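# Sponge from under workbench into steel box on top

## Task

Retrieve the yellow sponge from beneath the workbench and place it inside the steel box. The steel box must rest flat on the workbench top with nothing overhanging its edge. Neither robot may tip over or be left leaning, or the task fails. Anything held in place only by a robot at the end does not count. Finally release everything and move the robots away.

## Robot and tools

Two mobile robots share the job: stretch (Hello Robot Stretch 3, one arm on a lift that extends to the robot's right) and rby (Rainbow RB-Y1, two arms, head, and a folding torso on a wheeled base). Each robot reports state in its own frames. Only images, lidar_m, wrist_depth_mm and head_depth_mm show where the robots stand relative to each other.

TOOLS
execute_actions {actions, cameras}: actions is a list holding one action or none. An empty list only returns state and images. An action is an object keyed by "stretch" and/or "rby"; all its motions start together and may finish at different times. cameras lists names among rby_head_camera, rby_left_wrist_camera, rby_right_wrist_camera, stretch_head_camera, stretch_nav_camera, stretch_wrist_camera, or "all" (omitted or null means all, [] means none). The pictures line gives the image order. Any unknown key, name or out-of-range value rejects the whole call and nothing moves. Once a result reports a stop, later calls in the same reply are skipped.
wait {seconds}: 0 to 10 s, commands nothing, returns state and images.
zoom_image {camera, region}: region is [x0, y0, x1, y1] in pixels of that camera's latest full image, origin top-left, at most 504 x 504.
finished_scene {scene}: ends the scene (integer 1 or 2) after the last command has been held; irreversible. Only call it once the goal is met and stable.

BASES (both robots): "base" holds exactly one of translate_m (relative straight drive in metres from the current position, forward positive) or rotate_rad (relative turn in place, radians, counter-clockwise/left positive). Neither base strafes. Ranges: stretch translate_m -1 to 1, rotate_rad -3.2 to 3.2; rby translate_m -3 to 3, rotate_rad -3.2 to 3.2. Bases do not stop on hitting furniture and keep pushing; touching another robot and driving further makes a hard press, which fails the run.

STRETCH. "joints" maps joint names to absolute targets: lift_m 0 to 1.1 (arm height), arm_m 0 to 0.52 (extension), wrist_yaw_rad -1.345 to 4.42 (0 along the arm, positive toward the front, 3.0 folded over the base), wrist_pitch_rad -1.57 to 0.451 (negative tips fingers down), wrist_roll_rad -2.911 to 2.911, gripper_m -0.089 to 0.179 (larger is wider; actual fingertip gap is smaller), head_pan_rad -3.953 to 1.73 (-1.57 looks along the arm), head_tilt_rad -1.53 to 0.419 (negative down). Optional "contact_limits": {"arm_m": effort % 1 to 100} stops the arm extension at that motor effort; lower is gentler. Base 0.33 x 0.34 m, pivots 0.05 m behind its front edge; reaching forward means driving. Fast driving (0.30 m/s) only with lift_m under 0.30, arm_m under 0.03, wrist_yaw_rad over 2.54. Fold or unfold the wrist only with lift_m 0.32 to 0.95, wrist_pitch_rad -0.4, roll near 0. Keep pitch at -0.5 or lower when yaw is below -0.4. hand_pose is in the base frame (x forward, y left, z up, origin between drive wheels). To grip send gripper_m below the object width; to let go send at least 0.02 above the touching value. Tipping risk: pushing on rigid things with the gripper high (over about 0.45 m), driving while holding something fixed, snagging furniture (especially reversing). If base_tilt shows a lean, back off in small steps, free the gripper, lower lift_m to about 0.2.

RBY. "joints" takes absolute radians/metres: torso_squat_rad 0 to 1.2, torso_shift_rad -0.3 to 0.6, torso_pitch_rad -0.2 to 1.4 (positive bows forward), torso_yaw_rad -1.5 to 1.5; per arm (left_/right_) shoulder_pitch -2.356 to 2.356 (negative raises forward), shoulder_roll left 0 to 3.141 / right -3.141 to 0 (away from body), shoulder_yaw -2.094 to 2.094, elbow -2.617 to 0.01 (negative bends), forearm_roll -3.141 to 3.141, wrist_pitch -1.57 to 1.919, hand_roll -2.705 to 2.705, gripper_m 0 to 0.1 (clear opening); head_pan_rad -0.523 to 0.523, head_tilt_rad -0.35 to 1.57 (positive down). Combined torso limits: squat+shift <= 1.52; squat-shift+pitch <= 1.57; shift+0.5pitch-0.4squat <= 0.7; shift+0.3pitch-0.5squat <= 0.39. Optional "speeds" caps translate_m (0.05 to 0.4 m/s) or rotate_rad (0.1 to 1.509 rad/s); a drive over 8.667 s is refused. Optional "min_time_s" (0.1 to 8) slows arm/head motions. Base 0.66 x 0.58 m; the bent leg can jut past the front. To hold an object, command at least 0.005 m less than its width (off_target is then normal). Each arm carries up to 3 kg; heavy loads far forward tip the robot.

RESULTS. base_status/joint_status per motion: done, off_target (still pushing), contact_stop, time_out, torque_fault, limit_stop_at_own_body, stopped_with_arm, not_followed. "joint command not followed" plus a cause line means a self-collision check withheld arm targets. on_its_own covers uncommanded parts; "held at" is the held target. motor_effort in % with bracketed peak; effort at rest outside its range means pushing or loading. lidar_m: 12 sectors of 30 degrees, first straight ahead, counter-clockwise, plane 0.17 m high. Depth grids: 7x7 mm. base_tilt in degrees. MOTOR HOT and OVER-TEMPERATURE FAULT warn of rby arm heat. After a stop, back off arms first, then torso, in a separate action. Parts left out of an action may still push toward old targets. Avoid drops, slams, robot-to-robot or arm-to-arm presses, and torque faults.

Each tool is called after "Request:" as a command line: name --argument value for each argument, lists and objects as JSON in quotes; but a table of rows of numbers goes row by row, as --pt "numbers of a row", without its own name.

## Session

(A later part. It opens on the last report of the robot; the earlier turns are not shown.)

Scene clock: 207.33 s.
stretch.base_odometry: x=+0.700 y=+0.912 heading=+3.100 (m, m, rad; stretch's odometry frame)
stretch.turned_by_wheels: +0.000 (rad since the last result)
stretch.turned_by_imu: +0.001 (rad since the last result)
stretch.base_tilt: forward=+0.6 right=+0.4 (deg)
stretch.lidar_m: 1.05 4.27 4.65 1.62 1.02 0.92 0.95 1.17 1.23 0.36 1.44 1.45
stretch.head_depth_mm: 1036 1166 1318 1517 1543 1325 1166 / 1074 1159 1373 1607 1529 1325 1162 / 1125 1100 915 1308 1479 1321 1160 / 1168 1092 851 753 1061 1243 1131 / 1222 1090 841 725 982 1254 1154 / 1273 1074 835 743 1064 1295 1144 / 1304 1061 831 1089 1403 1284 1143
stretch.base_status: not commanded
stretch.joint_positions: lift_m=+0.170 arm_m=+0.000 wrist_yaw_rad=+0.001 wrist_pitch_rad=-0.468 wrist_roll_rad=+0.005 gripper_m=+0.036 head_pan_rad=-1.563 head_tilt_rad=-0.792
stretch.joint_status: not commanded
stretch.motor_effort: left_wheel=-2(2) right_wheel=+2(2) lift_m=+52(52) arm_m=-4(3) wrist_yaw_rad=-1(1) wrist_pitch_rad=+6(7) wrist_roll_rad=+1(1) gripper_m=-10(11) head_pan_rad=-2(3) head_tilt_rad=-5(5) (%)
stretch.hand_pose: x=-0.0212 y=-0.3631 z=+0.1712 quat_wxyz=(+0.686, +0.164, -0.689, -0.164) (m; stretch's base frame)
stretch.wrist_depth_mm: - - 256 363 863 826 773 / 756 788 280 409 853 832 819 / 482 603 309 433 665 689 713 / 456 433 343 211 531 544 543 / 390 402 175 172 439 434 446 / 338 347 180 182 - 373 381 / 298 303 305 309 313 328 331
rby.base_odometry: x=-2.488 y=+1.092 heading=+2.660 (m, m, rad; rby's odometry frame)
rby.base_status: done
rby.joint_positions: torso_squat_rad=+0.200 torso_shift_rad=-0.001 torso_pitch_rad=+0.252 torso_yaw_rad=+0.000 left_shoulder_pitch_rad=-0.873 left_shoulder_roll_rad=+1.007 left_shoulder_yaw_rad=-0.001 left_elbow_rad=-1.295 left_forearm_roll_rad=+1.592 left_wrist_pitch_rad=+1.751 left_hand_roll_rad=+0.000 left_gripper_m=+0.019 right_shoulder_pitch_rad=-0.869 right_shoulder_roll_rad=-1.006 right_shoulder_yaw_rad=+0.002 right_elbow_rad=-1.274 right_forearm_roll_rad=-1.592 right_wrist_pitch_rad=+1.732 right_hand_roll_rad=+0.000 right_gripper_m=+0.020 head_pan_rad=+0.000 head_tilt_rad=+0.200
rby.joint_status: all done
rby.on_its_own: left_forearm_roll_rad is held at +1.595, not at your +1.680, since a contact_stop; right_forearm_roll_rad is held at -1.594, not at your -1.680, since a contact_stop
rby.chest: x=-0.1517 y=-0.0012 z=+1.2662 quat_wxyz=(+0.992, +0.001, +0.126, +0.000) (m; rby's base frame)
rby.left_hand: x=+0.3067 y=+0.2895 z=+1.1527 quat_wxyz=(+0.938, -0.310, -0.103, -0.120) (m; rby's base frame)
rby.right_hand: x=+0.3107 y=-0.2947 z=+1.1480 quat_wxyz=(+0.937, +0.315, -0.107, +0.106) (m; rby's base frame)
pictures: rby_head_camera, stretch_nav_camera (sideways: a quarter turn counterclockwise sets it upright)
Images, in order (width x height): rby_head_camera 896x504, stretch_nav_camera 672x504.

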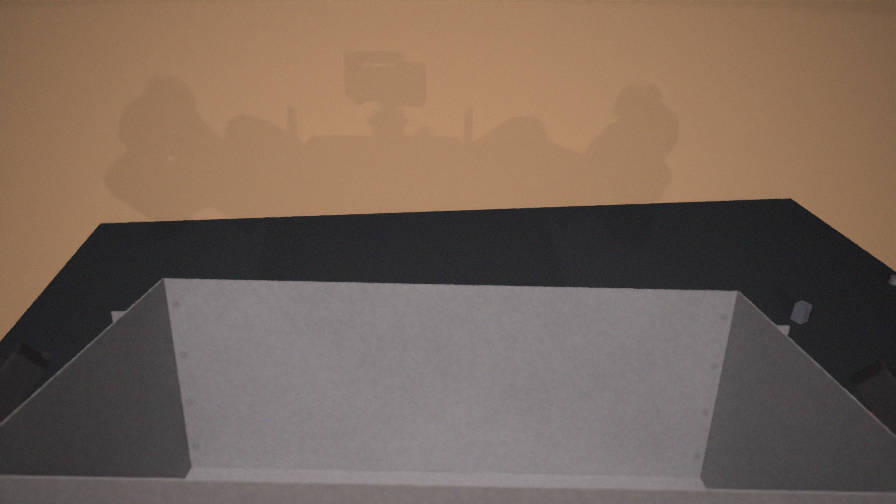

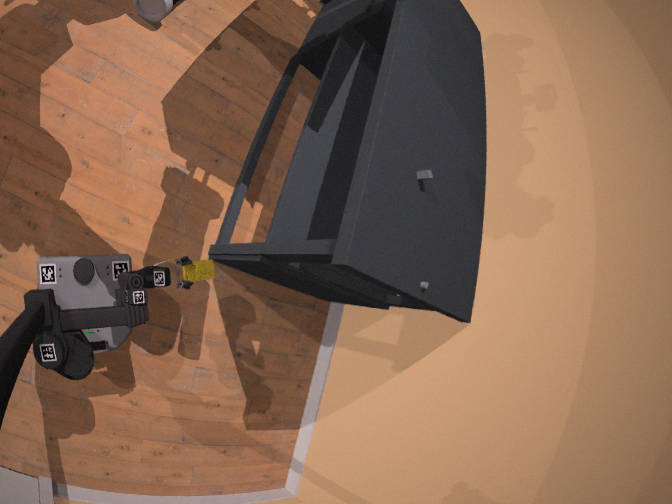

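Request:
execute_actions --actions '[{"rby":{"base":{"rotate_rad":0.08},"speeds":{"rotate_rad":0.3},"joints":{"head_tilt_rad":0.5}},"stretch":{"joints":{"head_pan_rad":-0.35,"head_tilt_rad":-0.45}}}]' --cameras '[]'

Request:
execute_actions --actions '[{"rby":{"base":{"translate_m":0.35},"speeds":{"translate_m":0.15}}}]' --cameras '["rby_head_camera","stretch_nav_camera","stretch_head_camera"]'

Scene clock: 209.60 s.
stretch.base_odometry: x=+0.700 y=+0.912 heading=+3.100 (m, m, rad; stretch's odometry frame)
stretch.turned_by_wheels: +0.000 (rad since the last result)
stretch.turned_by_imu: +0.000 (rad since the last result)
stretch.base_tilt: forward=+0.6 right=+0.1 (deg)
stretch.lidar_m: 1.05 4.27 4.67 1.62 1.02 0.92 0.95 1.17 1.23 0.36 1.44 1.46
stretch.head_depth_mm: 3184 3389 1942 1617 1619 1690 1358 / 3161 3269 3641 2641 2052 1663 1366 / 755 945 1018 2935 2113 1671 1366 / 706 867 3652 2900 2100 1645 1365 / 3114 3442 3693 2840 1929 1602 1350 / 1297 785 3735 2679 1723 1422 1342 / 866 817 1267 1353 1516 1490 1339
stretch.base_status: not commanded
stretch.joint_positions: lift_m=+0.170 arm_m=+0.000 wrist_yaw_rad=+0.001 wrist_pitch_rad=-0.468 wrist_roll_rad=+0.005 gripper_m=+0.036 head_pan_rad=-0.357 head_tilt_rad=-0.458
stretch.joint_status: all done
stretch.motor_effort: left_wheel=-2(2) right_wheel=+2(2) lift_m=+52(52) arm_m=-4(3) wrist_yaw_rad=-2(2) wrist_pitch_rad=+6(6) wrist_roll_rad=+1(1) gripper_m=-10(11) head_pan_rad=+3(35) head_tilt_rad=+6(35) (%)
stretch.hand_pose: x=-0.0212 y=-0.3631 z=+0.1712 quat_wxyz=(+0.686, +0.164, -0.689, -0.164) (m; stretch's base frame)
stretch.wrist_depth_mm: - - 255 360 861 811 741 / 766 808 279 405 864 871 788 / 480 597 309 430 681 690 721 / 459 433 339 211 515 530 541 / 394 400 174 171 448 434 451 / 343 350 181 181 - 374 380 / 301 303 303 313 316 326 329
rby.base_odometry: x=-2.489 y=+1.092 heading=+2.739 (m, m, rad; rby's odometry frame)
rby.base_status: done
rby.joint_positions: torso_squat_rad=+0.200 torso_shift_rad=-0.001 torso_pitch_rad=+0.252 torso_yaw_rad=+0.000 left_shoulder_pitch_rad=-0.873 left_shoulder_roll_rad=+1.007 left_shoulder_yaw_rad=-0.001 left_elbow_rad=-1.295 left_forearm_roll_rad=+1.592 left_wrist_pitch_rad=+1.751 left_hand_roll_rad=+0.000 left_gripper_m=+0.019 right_shoulder_pitch_rad=-0.869 right_shoulder_roll_rad=-1.006 right_shoulder_yaw_rad=+0.002 right_elbow_rad=-1.274 right_forearm_roll_rad=-1.592 right_wrist_pitch_rad=+1.732 right_hand_roll_rad=+0.000 right_gripper_m=+0.020 head_pan_rad=+0.000 head_tilt_rad=+0.500
rby.joint_status: all done
rby.on_its_own: left_forearm_roll_rad is held at +1.595, not at your +1.680, since a contact_stop; right_forearm_roll_rad is held at -1.594, not at your -1.680, since a contact_stop
rby.chest: x=-0.1518 y=-0.0012 z=+1.2662 quat_wxyz=(+0.992, +0.001, +0.126, +0.000) (m; rby's base frame)
rby.left_hand: x=+0.3066 y=+0.2895 z=+1.1527 quat_wxyz=(+0.938, -0.310, -0.103, -0.120) (m; rby's base frame)
rby.right_hand: x=+0.3106 y=-0.2948 z=+1.1480 quat_wxyz=(+0.937, +0.315, -0.107, +0.106) (m; rby's base frame)
pictures: none
No camera images: the call's "cameras" was empty. Leave "cameras" out to get every camera's image.

Scene clock: 212.80 s.
stretch.base_odometry: x=+0.700 y=+0.912 heading=+3.100 (m, m, rad; stretch's odometry frame)
stretch.turned_by_wheels: +0.000 (rad since the last result)
stretch.turned_by_imu: +0.000 (rad since the last result)
stretch.base_tilt: forward=+0.5 right=+0.4 (deg)
stretch.lidar_m: 1.09 4.27 4.65 1.63 1.02 0.92 0.95 1.17 1.23 0.36 1.44 1.02
stretch.head_depth_mm: 3073 930 1063 1609 1628 1661 1363 / 3087 736 3727 2682 2058 1661 1369 / 3196 794 3767 2935 2045 1548 1355 / 857 1096 3623 2457 1722 1420 1358 / 995 1086 1218 2533 1520 1498 1347 / 3102 3419 3552 2816 1561 1500 1336 / 3233 3460 3715 2806 1994 1535 1333
stretch.base_status: not commanded
stretch.joint_positions: lift_m=+0.170 arm_m=+0.000 wrist_yaw_rad=+0.001 wrist_pitch_rad=-0.468 wrist_roll_rad=+0.005 gripper_m=+0.036 head_pan_rad=-0.357 head_tilt_rad=-0.458
stretch.joint_status: not commanded
stretch.motor_effort: left_wheel=-2(2) right_wheel=+2(2) lift_m=+52(52) arm_m=-4(4) wrist_yaw_rad=-2(1) wrist_pitch_rad=+6(6) wrist_roll_rad=+1(2) gripper_m=-9(10) head_pan_rad=+2(2) head_tilt_rad=+6(6) (%)
stretch.hand_pose: x=-0.0212 y=-0.3631 z=+0.1712 quat_wxyz=(+0.686, +0.164, -0.689, -0.164) (m; stretch's base frame)
stretch.wrist_depth_mm: - - 257 360 834 810 763 / 786 795 280 404 852 832 790 / 482 594 306 436 665 694 730 / 464 429 338 212 514 536 558 / 391 403 174 171 445 438 452 / 338 346 181 182 - 371 386 / 300 307 307 314 317 324 330
rby.base_odometry: x=-2.811 y=+1.229 heading=+2.740 (m, m, rad; rby's odometry frame)
rby.base_status: done
rby.joint_positions: torso_squat_rad=+0.200 torso_shift_rad=-0.001 torso_pitch_rad=+0.252 torso_yaw_rad=+0.000 left_shoulder_pitch_rad=-0.873 left_shoulder_roll_rad=+1.007 left_shoulder_yaw_rad=-0.001 left_elbow_rad=-1.295 left_forearm_roll_rad=+1.592 left_wrist_pitch_rad=+1.751 left_hand_roll_rad=+0.000 left_gripper_m=+0.019 right_shoulder_pitch_rad=-0.869 right_shoulder_roll_rad=-1.006 right_shoulder_yaw_rad=+0.002 right_elbow_rad=-1.274 right_forearm_roll_rad=-1.592 right_wrist_pitch_rad=+1.732 right_hand_roll_rad=+0.000 right_gripper_m=+0.019 head_pan_rad=+0.000 head_tilt_rad=+0.500
rby.joint_status: not commanded
rby.on_its_own: left_forearm_roll_rad is held at +1.595, not at your +1.680, since a contact_stop; right_forearm_roll_rad is held at -1.594, not at your -1.680, since a contact_stop
rby.chest: x=-0.1518 y=-0.0012 z=+1.2662 quat_wxyz=(+0.992, +0.001, +0.126, +0.000) (m; rby's base frame)
rby.left_hand: x=+0.3066 y=+0.2894 z=+1.1527 quat_wxyz=(+0.938, -0.310, -0.103, -0.120) (m; rby's base frame)
rby.right_hand: x=+0.3106 y=-0.2948 z=+1.1481 quat_wxyz=(+0.937, +0.315, -0.107, +0.106) (m; rby's base frame)
pictures: rby_head_camera, stretch_head_camera (sideways: a quarter turn clockwise sets it upright), stretch_nav_camera (sideways: a quarter turn counterclockwise sets it upright)
Images, in order (width x height): rby_head_camera 896x504, stretch_head_camera 896x504, stretch_nav_camera 672x504.

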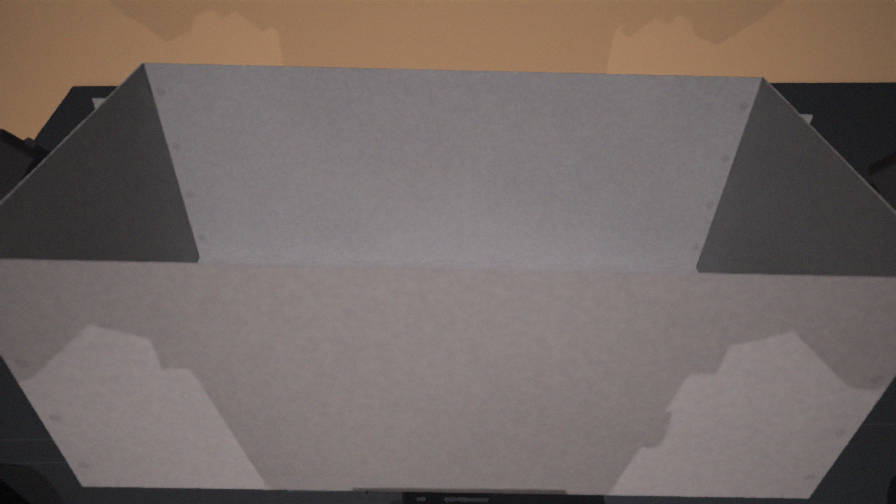

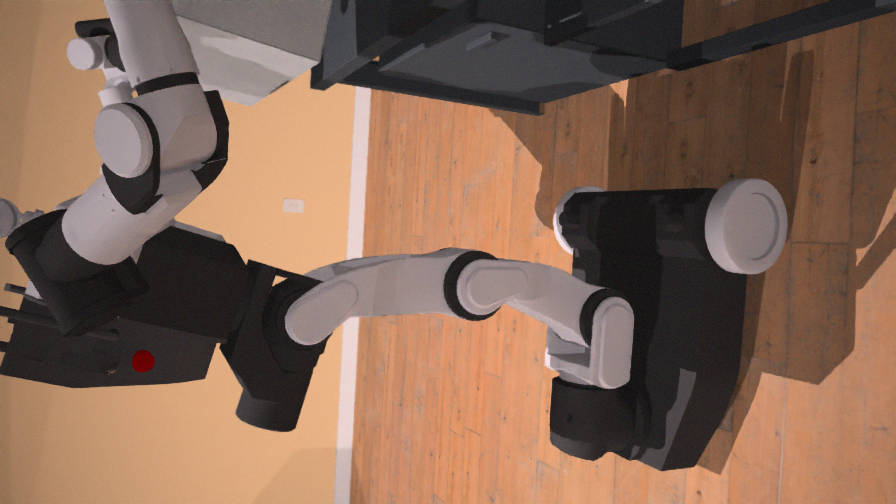

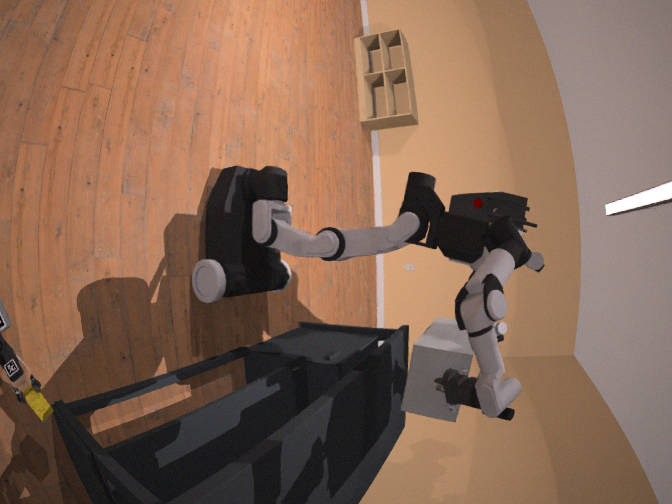

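Request:
execute_actions --actions '[{"rby":{"base":{"translate_m":0.2},"speeds":{"translate_m":0.1}}}]' --cameras '["stretch_head_camera","stretch_nav_camera"]'

Scene clock: 216.17 s.
stretch.base_odometry: x=+0.700 y=+0.912 heading=+3.100 (m, m, rad; stretch's odometry frame)
stretch.turned_by_wheels: +0.000 (rad since the last result)
stretch.turned_by_imu: +0.001 (rad since the last result)
stretch.base_tilt: forward=+0.7 right=+0.3 (deg)
stretch.lidar_m: 1.12 4.30 4.65 1.63 1.02 0.92 0.95 1.17 1.23 0.36 1.44 1.04
stretch.head_depth_mm: 3070 805 1914 1607 1626 1679 1360 / 859 1096 3679 2637 1991 1436 1377 / 984 1077 1224 1336 1627 1469 1378 / 3084 1160 1241 2907 1509 1499 1363 / 3179 3412 3622 2820 1559 1505 1367 / 3183 3505 3733 2808 2055 1571 1340 / 3197 3462 3759 2808 2047 1616 1335
stretch.base_status: not commanded
stretch.joint_positions: lift_m=+0.170 arm_m=+0.000 wrist_yaw_rad=+0.001 wrist_pitch_rad=-0.468 wrist_roll_rad=+0.005 gripper_m=+0.036 head_pan_rad=-0.357 head_tilt_rad=-0.458
stretch.joint_status: not commanded
stretch.motor_effort: left_wheel=-2(2) right_wheel=+2(2) lift_m=+52(52) arm_m=-4(3) wrist_yaw_rad=-3(1) wrist_pitch_rad=+6(7) wrist_roll_rad=+1(1) gripper_m=-10(10) head_pan_rad=+3(3) head_tilt_rad=+6(5) (%)
stretch.hand_pose: x=-0.0212 y=-0.3631 z=+0.1712 quat_wxyz=(+0.686, +0.164, -0.689, -0.164) (m; stretch's base frame)
stretch.wrist_depth_mm: - - 255 365 824 832 760 / 752 796 282 406 831 850 801 / 489 589 305 436 668 697 705 / 458 438 339 212 519 533 553 / 395 408 175 170 444 434 444 / 342 346 181 182 - 371 381 / 299 304 307 312 314 330 332
rby.base_odometry: x=-2.995 y=+1.307 heading=+2.740 (m, m, rad; rby's odometry frame)
rby.base_status: done
rby.joint_positions: torso_squat_rad=+0.200 torso_shift_rad=-0.001 torso_pitch_rad=+0.252 torso_yaw_rad=+0.000 left_shoulder_pitch_rad=-0.873 left_shoulder_roll_rad=+1.007 left_shoulder_yaw_rad=-0.001 left_elbow_rad=-1.295 left_forearm_roll_rad=+1.592 left_wrist_pitch_rad=+1.751 left_hand_roll_rad=+0.000 left_gripper_m=+0.019 right_shoulder_pitch_rad=-0.869 right_shoulder_roll_rad=-1.006 right_shoulder_yaw_rad=+0.002 right_elbow_rad=-1.274 right_forearm_roll_rad=-1.591 right_wrist_pitch_rad=+1.732 right_hand_roll_rad=+0.000 right_gripper_m=+0.020 head_pan_rad=+0.000 head_tilt_rad=+0.500
rby.joint_status: not commanded
rby.on_its_own: left_forearm_roll_rad is held at +1.595, not at your +1.680, since a contact_stop; right_forearm_roll_rad is held at -1.594, not at your -1.680, since a contact_stop
rby.chest: x=-0.1517 y=-0.0012 z=+1.2662 quat_wxyz=(+0.992, +0.001, +0.126, +0.000) (m; rby's base frame)
rby.left_hand: x=+0.3067 y=+0.2895 z=+1.1526 quat_wxyz=(+0.938, -0.310, -0.103, -0.120) (m; rby's base frame)
rby.right_hand: x=+0.3107 y=-0.2949 z=+1.1480 quat_wxyz=(+0.937, +0.315, -0.107, +0.106) (m; rby's base frame)
pictures: stretch_head_camera (sideways: a quarter turn clockwise sets it upright), stretch_nav_camera (sideways: a quarter turn counterclockwise sets it upright)
Images, in order (width x height): stretch_head_camera 896x504, stretch_nav_camera 672x504.

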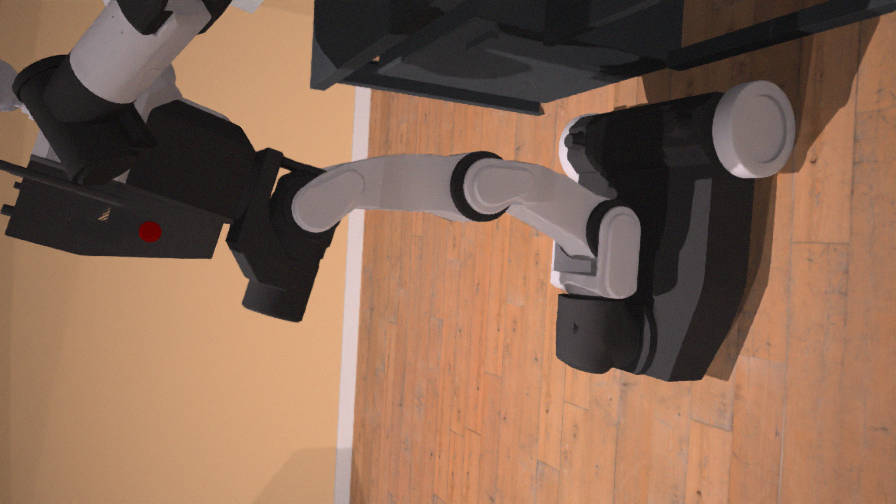

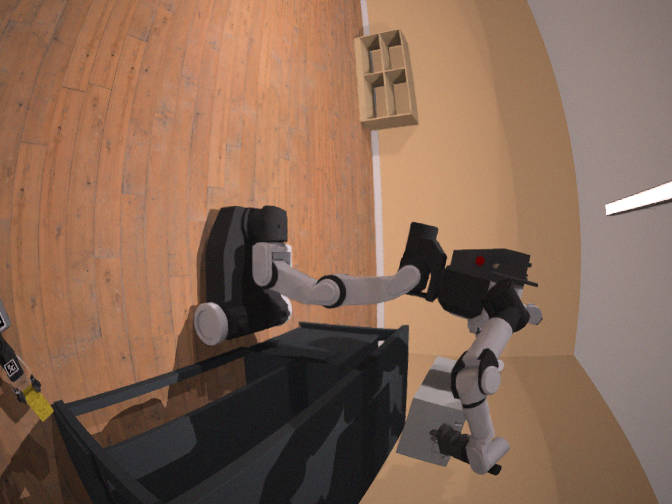

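Request:
execute_actions --actions '[]' --cameras '["rby_head_camera","rby_left_wrist_camera"]'

Scene clock: 217.53 s.
stretch.base_odometry: x=+0.700 y=+0.912 heading=+3.100 (m, m, rad; stretch's odometry frame)
stretch.turned_by_wheels: +0.000 (rad since the last result)
stretch.turned_by_imu: +0.000 (rad since the last result)
stretch.base_tilt: forward=+0.5 right=+0.4 (deg)
stretch.lidar_m: 1.12 4.29 4.67 1.63 1.02 0.92 0.96 1.17 1.23 0.37 1.44 1.04
stretch.head_depth_mm: 3117 799 1920 1603 1626 1669 1362 / 857 1093 3661 2687 1985 1446 1369 / 988 1071 1218 1343 1611 1463 1368 / 3128 1161 1226 2873 1490 1485 1359 / 3159 3469 3673 2869 1552 1502 1350 / 3233 3487 3725 2805 2072 1588 1350 / 3190 3446 3758 2803 2019 1625 1344
stretch.base_status: not commanded
stretch.joint_positions: lift_m=+0.170 arm_m=+0.000 wrist_yaw_rad=+0.001 wrist_pitch_rad=-0.468 wrist_roll_rad=+0.005 gripper_m=+0.036 head_pan_rad=-0.357 head_tilt_rad=-0.458
stretch.joint_status: not commanded
stretch.motor_effort: left_wheel=-2(2) right_wheel=+2(2) lift_m=+52(52) arm_m=-3(3) wrist_yaw_rad=-1(1) wrist_pitch_rad=+6(7) wrist_roll_rad=+1(1) gripper_m=-10(10) head_pan_rad=+3(3) head_tilt_rad=+5(5) (%)
stretch.hand_pose: x=-0.0212 y=-0.3631 z=+0.1712 quat_wxyz=(+0.686, +0.164, -0.689, -0.164) (m; stretch's base frame)
stretch.wrist_depth_mm: - - 259 362 863 807 765 / 790 792 281 406 849 835 814 / 499 581 307 433 667 689 700 / 456 429 339 213 523 538 558 / 389 408 174 170 442 441 445 / 341 348 181 181 - 371 387 / 298 301 308 311 313 329 330
rby.base_odometry: x=-2.995 y=+1.307 heading=+2.740 (m, m, rad; rby's odometry frame)
rby.base_status: done
rby.joint_positions: torso_squat_rad=+0.200 torso_shift_rad=-0.001 torso_pitch_rad=+0.252 torso_yaw_rad=+0.000 left_shoulder_pitch_rad=-0.873 left_shoulder_roll_rad=+1.007 left_shoulder_yaw_rad=-0.001 left_elbow_rad=-1.295 left_forearm_roll_rad=+1.592 left_wrist_pitch_rad=+1.751 left_hand_roll_rad=+0.000 left_gripper_m=+0.019 right_shoulder_pitch_rad=-0.869 right_shoulder_roll_rad=-1.006 right_shoulder_yaw_rad=+0.002 right_elbow_rad=-1.274 right_forearm_roll_rad=-1.591 right_wrist_pitch_rad=+1.732 right_hand_roll_rad=+0.000 right_gripper_m=+0.020 head_pan_rad=+0.000 head_tilt_rad=+0.500
rby.joint_status: not commanded
rby.on_its_own: left_forearm_roll_rad is held at +1.595, not at your +1.680, since a contact_stop; right_forearm_roll_rad is held at -1.594, not at your -1.680, since a contact_stop
rby.chest: x=-0.1517 y=-0.0012 z=+1.2662 quat_wxyz=(+0.992, +0.001, +0.126, +0.000) (m; rby's base frame)
rby.left_hand: x=+0.3067 y=+0.2895 z=+1.1527 quat_wxyz=(+0.938, -0.310, -0.103, -0.120) (m; rby's base frame)
rby.right_hand: x=+0.3107 y=-0.2949 z=+1.1480 quat_wxyz=(+0.937, +0.315, -0.107, +0.106) (m; rby's base frame)
pictures: rby_head_camera, rby_left_wrist_camera
Images, in order (width x height): rby_head_camera 896x504, rby_left_wrist_camera 644x364.

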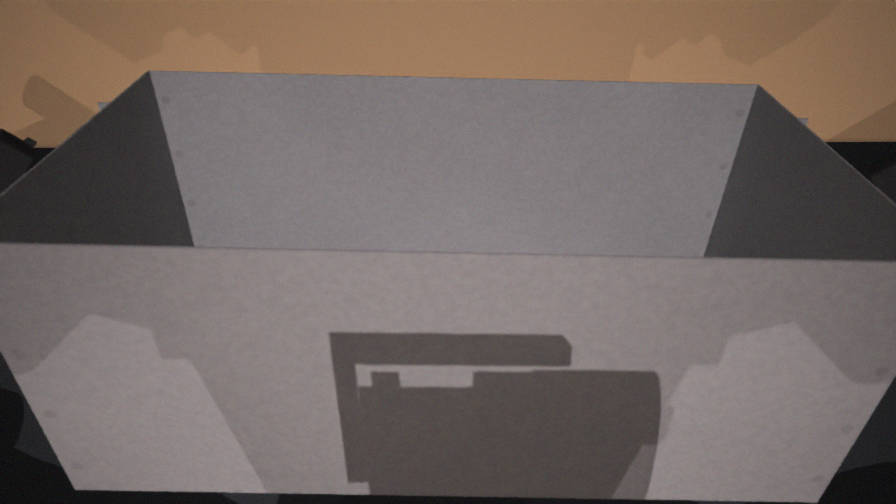

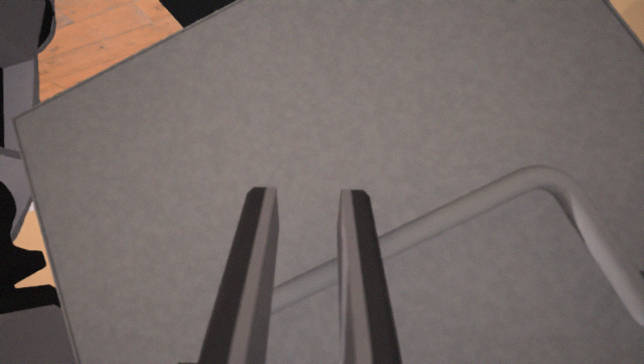

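Request:
execute_actions --actions '[{"rby":{"joints":{"torso_shift_rad":0.25,"torso_squat_rad":0.35}}}]' --cameras '["stretch_head_camera","rby_head_camera"]'

Scene clock: 220.40 s.
stretch.base_odometry: x=+0.700 y=+0.912 heading=+3.100 (m, m, rad; stretch's odometry frame)
stretch.turned_by_wheels: +0.000 (rad since the last result)
stretch.turned_by_imu: +0.000 (rad since the last result)
stretch.base_tilt: forward=+0.7 right=+0.4 (deg)
stretch.lidar_m: 1.12 4.27 4.66 1.62 1.02 0.92 0.95 1.17 1.23 0.37 1.44 1.04
stretch.head_depth_mm: 3114 1041 1764 1602 1625 1672 1363 / 1040 1077 1219 1336 1912 1426 1377 / 3181 3364 1241 2943 1503 1476 1364 / 3231 3492 3664 2917 1559 1491 1363 / 3161 3407 3676 2844 1547 1497 1349 / 3206 3477 3733 2858 2060 1589 1340 / 3220 3477 3776 2803 2035 1640 1327
stretch.base_status: not commanded
stretch.joint_positions: lift_m=+0.170 arm_m=+0.000 wrist_yaw_rad=+0.001 wrist_pitch_rad=-0.468 wrist_roll_rad=+0.005 gripper_m=+0.036 head_pan_rad=-0.357 head_tilt_rad=-0.458
stretch.joint_status: not commanded
stretch.motor_effort: left_wheel=-2(2) right_wheel=+2(2) lift_m=+53(52) arm_m=-4(3) wrist_yaw_rad=-1(2) wrist_pitch_rad=+6(6) wrist_roll_rad=+1(2) gripper_m=-10(10) head_pan_rad=+2(2) head_tilt_rad=+5(5) (%)
stretch.hand_pose: x=-0.0212 y=-0.3631 z=+0.1712 quat_wxyz=(+0.686, +0.164, -0.689, -0.164) (m; stretch's base frame)
stretch.wrist_depth_mm: - - 256 361 838 815 751 / 771 774 283 405 854 841 804 / 487 607 306 433 657 685 714 / 457 435 339 211 522 532 552 / 397 401 175 171 450 441 453 / 339 347 181 181 - 373 380 / 300 302 306 315 312 325 333
rby.base_odometry: x=-2.995 y=+1.307 heading=+2.740 (m, m, rad; rby's odometry frame)
rby.base_status: not commanded
rby.joint_positions: torso_squat_rad=+0.350 torso_shift_rad=+0.251 torso_pitch_rad=+0.252 torso_yaw_rad=+0.000 left_shoulder_pitch_rad=-0.873 left_shoulder_roll_rad=+1.007 left_shoulder_yaw_rad=-0.001 left_elbow_rad=-1.295 left_forearm_roll_rad=+1.592 left_wrist_pitch_rad=+1.751 left_hand_roll_rad=+0.000 left_gripper_m=+0.019 right_shoulder_pitch_rad=-0.869 right_shoulder_roll_rad=-1.006 right_shoulder_yaw_rad=+0.002 right_elbow_rad=-1.274 right_forearm_roll_rad=-1.591 right_wrist_pitch_rad=+1.732 right_hand_roll_rad=+0.000 right_gripper_m=+0.019 head_pan_rad=+0.000 head_tilt_rad=+0.500
rby.joint_status: all done
rby.on_its_own: left_forearm_roll_rad is held at +1.595, not at your +1.680, since a contact_stop; right_forearm_roll_rad is held at -1.594, not at your -1.680, since a contact_stop
rby.chest: x=+0.0125 y=-0.0012 z=+1.2172 quat_wxyz=(+0.992, +0.001, +0.126, +0.000) (m; rby's base frame)
rby.left_hand: x=+0.4709 y=+0.2896 z=+1.1035 quat_wxyz=(+0.938, -0.310, -0.103, -0.119) (m; rby's base frame)
rby.right_hand: x=+0.4749 y=-0.2949 z=+1.0988 quat_wxyz=(+0.937, +0.315, -0.107, +0.106) (m; rby's base frame)
pictures: rby_head_camera, stretch_head_camera (sideways: a quarter turn clockwise sets it upright)
Images, in order (width x height): rby_head_camera 896x504, stretch_head_camera 896x504.

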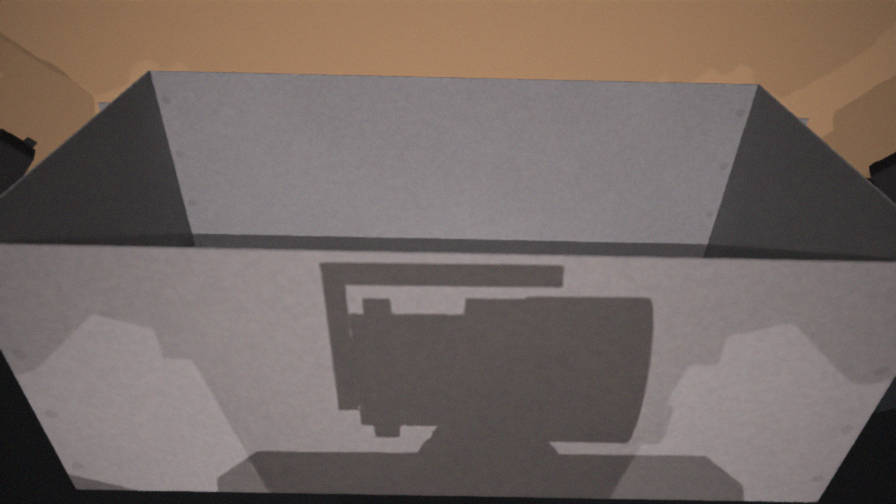

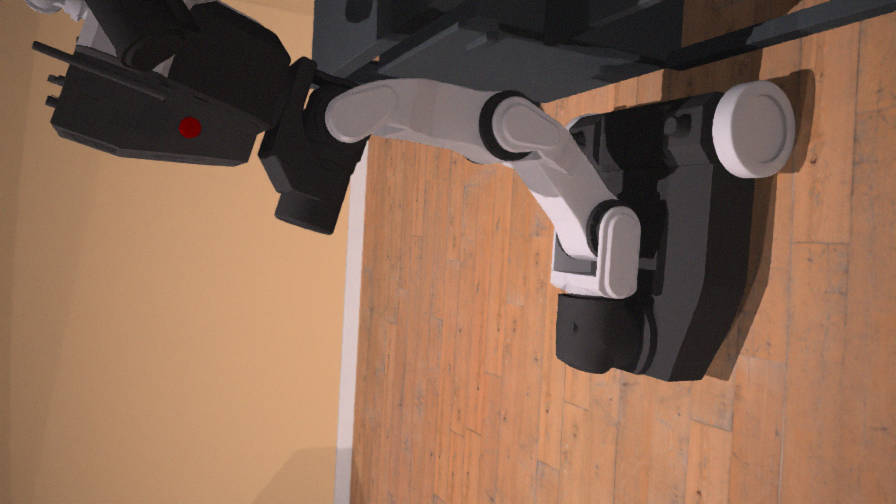

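Request:
execute_actions --actions '[{"rby":{"joints":{"torso_shift_rad":0.12,"torso_squat_rad":0.35,"torso_pitch_rad":0.75,"left_shoulder_pitch_rad":-1.38,"right_shoulder_pitch_rad":-1.38,"head_tilt_rad":0.3},"min_time_s":1.9}}]' --cameras '["stretch_head_camera","rby_head_camera"]'

Scene clock: 231.60 s.
TORQUE FAULT: rby's left_forearm_roll_rad and right_forearm_roll_rad reached their load limits. rby stopped for 10 seconds, dropped its targets and accepts commands again. The stops added 9.3 s to the call and to motion_time.
MOTOR HOT: a motor of the right arm reached 65 °C. Now the hottest motor of the right arm, joint 5 (forearm roll), reports 67 °C. The temperature limit of the motors' drives, at which the controller stops that arm, is 80 °C. To cool a motor, set the load down, stop pushing, or move to a pose that needs little force.
stretch.base_odometry: x=+0.700 y=+0.912 heading=+3.100 (m, m, rad; stretch's odometry frame)
stretch.turned_by_wheels: +0.000 (rad since the last result)
stretch.turned_by_imu: +0.002 (rad since the last result)
stretch.base_tilt: forward=+0.7 right=+0.3 (deg)
stretch.lidar_m: 1.12 4.25 4.66 1.63 1.02 0.92 0.95 1.17 1.23 0.36 1.44 1.04
stretch.head_depth_mm: 3069 1046 1764 1615 1605 1670 1356 / 1091 1076 1201 1344 1923 1447 1377 / 3168 3326 1230 2872 1509 1476 1366 / 3196 3444 3661 2851 1556 1472 1351 / 3236 3467 3708 2850 1553 1510 1346 / 3218 3527 3776 2822 2052 1580 1341 / 3200 3431 3682 2759 2069 1609 1342
stretch.base_status: not commanded
stretch.joint_positions: lift_m=+0.170 arm_m=+0.000 wrist_yaw_rad=+0.001 wrist_pitch_rad=-0.468 wrist_roll_rad=+0.005 gripper_m=+0.036 head_pan_rad=-0.357 head_tilt_rad=-0.458
stretch.joint_status: not commanded
stretch.motor_effort: left_wheel=-2(2) right_wheel=+2(2) lift_m=+52(52) arm_m=-3(3) wrist_yaw_rad=-3(2) wrist_pitch_rad=+6(7) wrist_roll_rad=+1(1) gripper_m=-11(10) head_pan_rad=+3(3) head_tilt_rad=+5(5) (%)
stretch.hand_pose: x=-0.0212 y=-0.3631 z=+0.1712 quat_wxyz=(+0.686, +0.164, -0.689, -0.164) (m; stretch's base frame)
stretch.wrist_depth_mm: - - 256 360 857 813 780 / 767 798 281 400 840 874 811 / 480 599 306 430 655 694 705 / 461 428 338 212 523 539 548 / 391 405 174 171 445 443 452 / 344 347 180 182 - 370 382 / 297 302 307 310 314 326 333
rby.base_odometry: x=-2.995 y=+1.307 heading=+2.740 (m, m, rad; rby's odometry frame)
rby.base_status: not commanded
rby.joint_positions: torso_squat_rad=+0.349 torso_shift_rad=+0.241 torso_pitch_rad=+0.304 torso_yaw_rad=+0.000 left_shoulder_pitch_rad=-0.900 left_shoulder_roll_rad=+1.016 left_shoulder_yaw_rad=-0.002 left_elbow_rad=-1.290 left_forearm_roll_rad=+1.587 left_wrist_pitch_rad=+1.752 left_hand_roll_rad=+0.000 left_gripper_m=+0.019 right_shoulder_pitch_rad=-0.895 right_shoulder_roll_rad=-1.015 right_shoulder_yaw_rad=+0.003 right_elbow_rad=-1.269 right_forearm_roll_rad=-1.586 right_wrist_pitch_rad=+1.733 right_hand_roll_rad=+0.000 right_gripper_m=+0.019 head_pan_rad=+0.000 head_tilt_rad=+0.484
rby.joint_status: torso_shift_rad torque_fault (moved -0.010 of -0.131); torso_pitch_rad torque_fault (moved +0.052 of +0.498); left_shoulder_pitch_rad torque_fault (moved -0.027 of -0.507); right_shoulder_pitch_rad torque_fault (moved -0.026 of -0.511); head_tilt_rad torque_fault (moved -0.016 of -0.200); the others done
rby.on_its_own: torso_shift_rad is held at +0.240, not at your +0.120, since a torque_fault; torso_pitch_rad is held at +0.302, not at your +0.750, since a torque_fault; left_shoulder_pitch_rad is held at -0.905, not at your -1.380, since a torque_fault; left_forearm_roll_rad is held at +1.590, not at your +1.680, since a contact_stop; right_shoulder_pitch_rad is held at -0.901, not at your -1.380, since a torque_fault; right_forearm_roll_rad is held at -1.590, not at your -1.680, since a contact_stop; head_tilt_rad is held at +0.484, not at your +0.300, since a torque_fault
rby.chest: x=+0.0216 y=-0.0011 z=+1.2144 quat_wxyz=(+0.988, +0.001, +0.152, +0.000) (m; rby's base frame)
rby.left_hand: x=+0.4798 y=+0.2905 z=+1.0880 quat_wxyz=(+0.940, -0.307, -0.089, -0.115) (m; rby's base frame)
rby.right_hand: x=+0.4833 y=-0.2959 z=+1.0826 quat_wxyz=(+0.940, +0.312, -0.092, +0.101) (m; rby's base frame)
pictures: rby_head_camera, stretch_head_camera (sideways: a quarter turn clockwise sets it upright)
Images, in order (width x height): rby_head_camera 896x504, stretch_head_camera 896x504.

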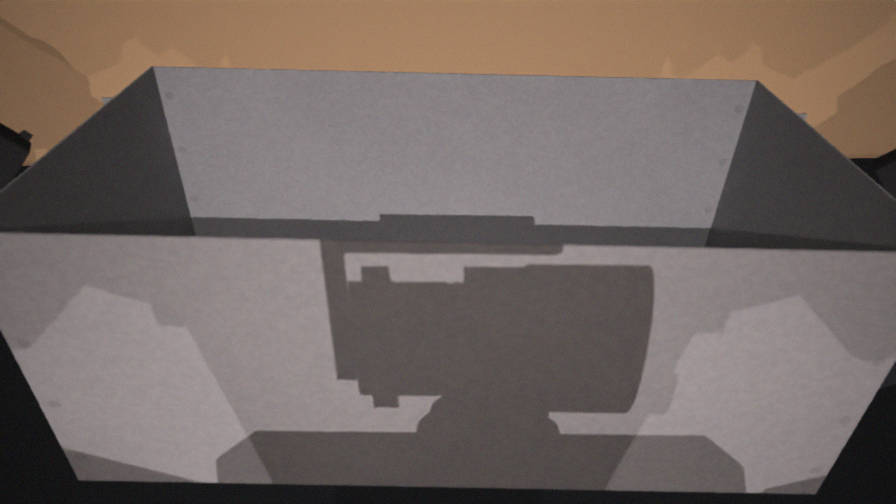

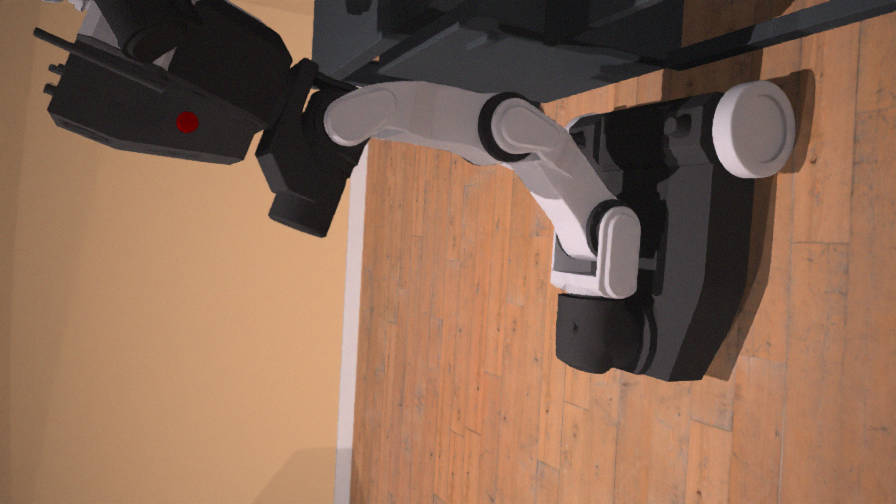

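Request:
execute_actions --actions '[{"rby":{"joints":{"left_shoulder_pitch_rad":-1.05,"right_shoulder_pitch_rad":-1.05,"left_forearm_roll_rad":1.575,"right_forearm_roll_rad":-1.575},"min_time_s":1.5}}]' --cameras '[]'

Request:
execute_actions --actions '[{"rby":{"joints":{"torso_pitch_rad":0.5,"torso_shift_rad":0.2}}}]' --cameras '[]'

Request:
execute_actions --actions '[{"rby":{"joints":{"left_shoulder_pitch_rad":-1.3,"right_shoulder_pitch_rad":-1.3},"min_time_s":2}}]' --cameras '[]'

Request:
execute_actions --actions '[{"rby":{"joints":{"torso_pitch_rad":0.72,"torso_shift_rad":0.15}}}]' --cameras '["stretch_head_camera","rby_head_camera"]'

Scene clock: 244.17 s.
TORQUE FAULT: rby's left_forearm_roll_rad and right_forearm_roll_rad reached their load limits. rby stopped for 10 seconds, dropped its targets and accepts commands again. The stops added 9.3 s to the call and to motion_time.
MOTOR HOT: still on. Now the hottest motor of the right arm, joint 5 (forearm roll), reports 68 °C; a drive's own limit is 80 °C.
stretch.base_odometry: x=+0.700 y=+0.912 heading=+3.100 (m, m, rad; stretch's odometry frame)
stretch.turned_by_wheels: +0.000 (rad since the last result)
stretch.turned_by_imu: +0.002 (rad since the last result)
stretch.base_tilt: forward=+0.6 right=+0.2 (deg)
stretch.lidar_m: 1.12 4.26 4.64 1.63 1.02 0.92 0.95 1.17 1.23 0.37 1.44 1.04
stretch.head_depth_mm: 3098 1045 1755 1608 1614 1665 1359 / 1039 1072 1203 1347 1935 1432 1370 / 3175 3390 1240 2915 1514 1467 1368 / 3193 3446 3838 2895 1562 1478 1352 / 3218 3405 3706 2848 1548 1507 1346 / 3207 3481 3762 2852 2079 1591 1342 / 3247 3504 3741 2795 2023 1629 1342
stretch.base_status: not commanded
stretch.joint_positions: lift_m=+0.170 arm_m=+0.000 wrist_yaw_rad=+0.001 wrist_pitch_rad=-0.468 wrist_roll_rad=+0.005 gripper_m=+0.036 head_pan_rad=-0.357 head_tilt_rad=-0.458
stretch.joint_status: not commanded
stretch.motor_effort: left_wheel=-2(2) right_wheel=+2(2) lift_m=+52(52) arm_m=-3(4) wrist_yaw_rad=-2(1) wrist_pitch_rad=+7(6) wrist_roll_rad=+1(1) gripper_m=-10(10) head_pan_rad=+3(2) head_tilt_rad=+5(5) (%)
stretch.hand_pose: x=-0.0212 y=-0.3631 z=+0.1712 quat_wxyz=(+0.686, +0.164, -0.689, -0.164) (m; stretch's base frame)
stretch.wrist_depth_mm: - - 255 361 875 833 763 / 751 785 280 404 862 851 805 / 482 587 309 436 649 680 695 / 463 433 340 211 522 532 552 / 390 401 175 172 441 440 448 / 341 346 182 182 - 372 381 / 301 303 304 310 315 329 327
rby.base_odometry: x=-2.995 y=+1.307 heading=+2.740 (m, m, rad; rby's odometry frame)
rby.base_status: not commanded
rby.joint_positions: torso_squat_rad=+0.350 torso_shift_rad=+0.240 torso_pitch_rad=+0.302 torso_yaw_rad=+0.000 left_shoulder_pitch_rad=-0.928 left_shoulder_roll_rad=+1.019 left_shoulder_yaw_rad=-0.002 left_elbow_rad=-1.288 left_forearm_roll_rad=+1.581 left_wrist_pitch_rad=+1.752 left_hand_roll_rad=+0.001 left_gripper_m=+0.020 right_shoulder_pitch_rad=-0.923 right_shoulder_roll_rad=-1.018 right_shoulder_yaw_rad=+0.004 right_elbow_rad=-1.268 right_forearm_roll_rad=-1.580 right_wrist_pitch_rad=+1.733 right_hand_roll_rad=-0.001 right_gripper_m=+0.020 head_pan_rad=+0.000 head_tilt_rad=+0.484
rby.joint_status: left_shoulder_pitch_rad torque_fault (moved -0.023 of -0.150); right_shoulder_pitch_rad torque_fault (moved -0.023 of -0.155); the others done
rby.on_its_own: torso_shift_rad is held at +0.240, not at your +0.120, since a torque_fault; torso_pitch_rad is held at +0.302, not at your +0.750, since a torque_fault; left_shoulder_pitch_rad is held at -0.928, not at your -1.050, since a torque_fault; right_shoulder_pitch_rad is held at -0.923, not at your -1.050, since a torque_fault; head_tilt_rad is held at +0.484, not at your +0.300, since a torque_fault
rby.chest: x=+0.0205 y=-0.0011 z=+1.2147 quat_wxyz=(+0.989, +0.001, +0.151, +0.000) (m; rby's base frame)
rby.left_hand: x=+0.4851 y=+0.2887 z=+1.1000 quat_wxyz=(+0.940, -0.303, -0.101, -0.121) (m; rby's base frame)
rby.right_hand: x=+0.4887 y=-0.2938 z=+1.0946 quat_wxyz=(+0.939, +0.309, -0.104, +0.108) (m; rby's base frame)
pictures: none
No camera images: the call's "cameras" was empty. Leave "cameras" out to get every camera's image.

not run: a stop came earlier in this reply.

not run: a stop came earlier in this reply.

not run: a stop came earlier in this reply.

Request:
execute_actions --actions '[{"rby":{"base":{"translate_m":-0.08},"speeds":{"translate_m":0.05},"joints":{"torso_squat_rad":0.6,"torso_shift_rad":0.3,"torso_pitch_rad":0.27}}}]' --cameras '["stretch_head_camera"]'

Scene clock: 246.73 s.
MOTOR HOT: still on. Now the hottest motor of the right arm, joint 5 (forearm roll), reports 65 °C; a drive's own limit is 80 °C.
stretch.base_odometry: x=+0.700 y=+0.912 heading=+3.100 (m, m, rad; stretch's odometry frame)
stretch.turned_by_wheels: +0.000 (rad since the last result)
stretch.turned_by_imu: +0.000 (rad since the last result)
stretch.base_tilt: forward=+0.7 right=+0.3 (deg)
stretch.lidar_m: 1.09 4.26 4.66 1.63 1.02 0.92 0.95 1.17 1.23 0.36 1.44 1.03
stretch.head_depth_mm: 3099 907 1741 1605 1627 1669 1365 / 3185 1031 1179 2011 1941 1610 1384 / 3150 1103 1225 2647 1497 1412 1361 / 3205 3526 3589 2891 1531 1475 1360 / 3207 3451 3702 2847 1579 1494 1344 / 3215 3446 3713 2821 1917 1545 1347 / 3222 3484 3747 2774 2063 1629 1337
stretch.base_status: not commanded
stretch.joint_positions: lift_m=+0.170 arm_m=+0.000 wrist_yaw_rad=+0.001 wrist_pitch_rad=-0.468 wrist_roll_rad=+0.005 gripper_m=+0.036 head_pan_rad=-0.357 head_tilt_rad=-0.458
stretch.joint_status: not commanded
stretch.motor_effort: left_wheel=-2(2) right_wheel=+2(2) lift_m=+52(52) arm_m=-3(3) wrist_yaw_rad=-1(1) wrist_pitch_rad=+6(6) wrist_roll_rad=+1(1) gripper_m=-10(10) head_pan_rad=+3(2) head_tilt_rad=+5(5) (%)
stretch.hand_pose: x=-0.0212 y=-0.3631 z=+0.1712 quat_wxyz=(+0.686, +0.164, -0.689, -0.164) (m; stretch's base frame)
stretch.wrist_depth_mm: - - 256 356 843 828 767 / 776 794 277 402 838 856 787 / 483 596 307 436 649 694 707 / 461 436 340 213 516 534 551 / 396 404 174 171 445 441 450 / 341 350 180 182 - 375 377 / 300 300 305 313 313 328 327
rby.base_odometry: x=-2.921 y=+1.276 heading=+2.740 (m, m, rad; rby's odometry frame)
rby.base_status: done
rby.joint_positions: torso_squat_rad=+0.600 torso_shift_rad=+0.300 torso_pitch_rad=+0.270 torso_yaw_rad=+0.000 left_shoulder_pitch_rad=-0.928 left_shoulder_roll_rad=+1.019 left_shoulder_yaw_rad=-0.001 left_elbow_rad=-1.288 left_forearm_roll_rad=+1.581 left_wrist_pitch_rad=+1.752 left_hand_roll_rad=+0.001 left_gripper_m=+0.020 right_shoulder_pitch_rad=-0.923 right_shoulder_roll_rad=-1.018 right_shoulder_yaw_rad=+0.004 right_elbow_rad=-1.268 right_forearm_roll_rad=-1.580 right_wrist_pitch_rad=+1.733 right_hand_roll_rad=-0.001 right_gripper_m=+0.020 head_pan_rad=+0.000 head_tilt_rad=+0.484
rby.joint_status: all done
rby.on_its_own: left_shoulder_pitch_rad is held at -0.928, not at your -1.050, since a torque_fault; right_shoulder_pitch_rad is held at -0.923, not at your -1.050, since a torque_fault; head_tilt_rad is held at +0.484, not at your +0.300, since a torque_fault
rby.chest: x=+0.0253 y=-0.0010 z=+1.1306 quat_wxyz=(+0.991, +0.001, +0.135, +0.000) (m; rby's base frame)
rby.left_hand: x=+0.4934 y=+0.2886 z=+1.0311 quat_wxyz=(+0.938, -0.302, -0.117, -0.126) (m; rby's base frame)
rby.right_hand: x=+0.4972 y=-0.2936 z=+1.0258 quat_wxyz=(+0.937, +0.307, -0.120, +0.113) (m; rby's base frame)
pictures: stretch_head_camera (sideways: a quarter turn clockwise sets it upright)
Images, in order (width x height): stretch_head_camera 896x504.

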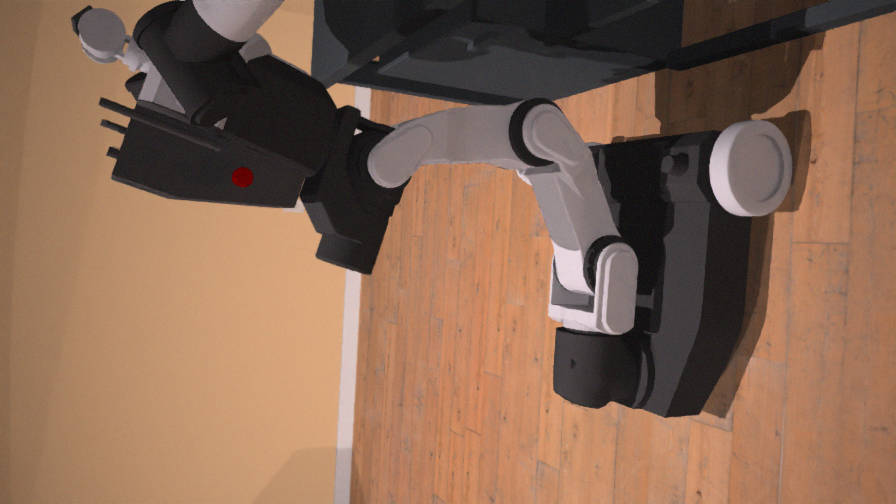

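Request:
execute_actions --actions '[{"rby":{"base":{"translate_m":-0.06},"speeds":{"translate_m":0.05},"joints":{"torso_squat_rad":0.7,"torso_shift_rad":0.45,"torso_pitch_rad":0.3}}}]' --cameras '["stretch_head_camera","rby_left_wrist_camera"]'

Scene clock: 249.17 s.
MOTOR HOT: still on. Now the hottest motor of the right arm, joint 5 (forearm roll), reports 63 °C; a drive's own limit is 80 °C.
stretch.base_odometry: x=+0.700 y=+0.912 heading=+3.100 (m, m, rad; stretch's odometry frame)
stretch.turned_by_wheels: +0.000 (rad since the last result)
stretch.turned_by_imu: +0.000 (rad since the last result)
stretch.base_tilt: forward=+0.7 right=+0.4 (deg)
stretch.lidar_m: 1.09 4.27 4.65 1.63 1.02 0.92 0.95 1.17 1.23 0.37 1.43 1.02
stretch.head_depth_mm: 3151 1083 1178 1611 1615 1692 1356 / 3195 1080 1155 2080 1951 1691 1377 / 3132 1202 1202 1325 1506 1430 1365 / 3119 3429 3629 2745 1566 1485 1368 / 3244 3492 3669 2882 1536 1485 1353 / 3181 3482 3705 2850 1555 1514 1350 / 3254 3480 3618 2784 2043 1630 1341
stretch.base_status: not commanded
stretch.joint_positions: lift_m=+0.170 arm_m=+0.000 wrist_yaw_rad=+0.001 wrist_pitch_rad=-0.468 wrist_roll_rad=+0.005 gripper_m=+0.036 head_pan_rad=-0.357 head_tilt_rad=-0.458
stretch.joint_status: not commanded
stretch.motor_effort: left_wheel=-2(2) right_wheel=+2(2) lift_m=+53(52) arm_m=-3(4) wrist_yaw_rad=-2(2) wrist_pitch_rad=+7(6) wrist_roll_rad=+1(1) gripper_m=-10(11) head_pan_rad=+3(2) head_tilt_rad=+5(5) (%)
stretch.hand_pose: x=-0.0212 y=-0.3631 z=+0.1712 quat_wxyz=(+0.686, +0.164, -0.689, -0.164) (m; stretch's base frame)
stretch.wrist_depth_mm: - - 256 360 855 820 772 / 756 790 281 401 830 821 820 / 484 596 308 434 660 686 699 / 456 434 342 211 529 528 546 / 396 403 175 171 444 437 445 / 345 347 181 182 - 378 384 / 301 303 309 313 311 323 327
rby.base_odometry: x=-2.866 y=+1.252 heading=+2.739 (m, m, rad; rby's odometry frame)
rby.base_status: done
rby.joint_positions: torso_squat_rad=+0.700 torso_shift_rad=+0.449 torso_pitch_rad=+0.297 torso_yaw_rad=-0.001 left_shoulder_pitch_rad=-0.928 left_shoulder_roll_rad=+1.019 left_shoulder_yaw_rad=-0.001 left_elbow_rad=-1.288 left_forearm_roll_rad=+1.581 left_wrist_pitch_rad=+1.752 left_hand_roll_rad=+0.001 left_gripper_m=+0.020 right_shoulder_pitch_rad=-0.929 right_shoulder_roll_rad=-1.023 right_shoulder_yaw_rad=-0.001 right_elbow_rad=-1.269 right_forearm_roll_rad=-1.582 right_wrist_pitch_rad=+1.733 right_hand_roll_rad=-0.001 right_gripper_m=+0.020 head_pan_rad=+0.000 head_tilt_rad=+0.484
rby.joint_status: all done
rby.on_its_own: left_shoulder_pitch_rad is held at -0.928, not at your -1.050, since a torque_fault; right_shoulder_pitch_rad is held at -0.923, not at your -1.050, since a torque_fault; head_tilt_rad is held at +0.484, not at your +0.300, since a torque_fault
rby.chest: x=+0.0949 y=-0.0008 z=+1.0586 quat_wxyz=(+0.989, +0.001, +0.148, +0.000) (m; rby's base frame)
rby.left_hand: x=+0.5603 y=+0.2885 z=+0.9462 quat_wxyz=(+0.939, -0.304, -0.104, -0.123) (m; rby's base frame)
rby.right_hand: x=+0.5653 y=-0.2944 z=+0.9462 quat_wxyz=(+0.938, +0.308, -0.112, +0.110) (m; rby's base frame)
pictures: rby_left_wrist_camera, stretch_head_camera (sideways: a quarter turn clockwise sets it upright)
Images, in order (width x height): rby_left_wrist_camera 644x364, stretch_head_camera 896x504.

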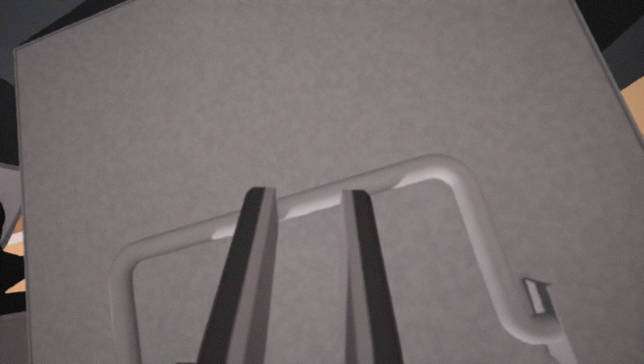

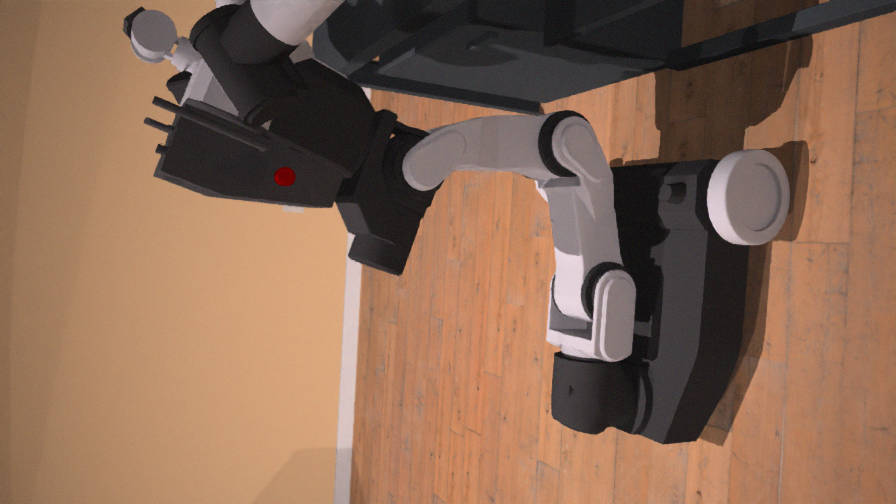

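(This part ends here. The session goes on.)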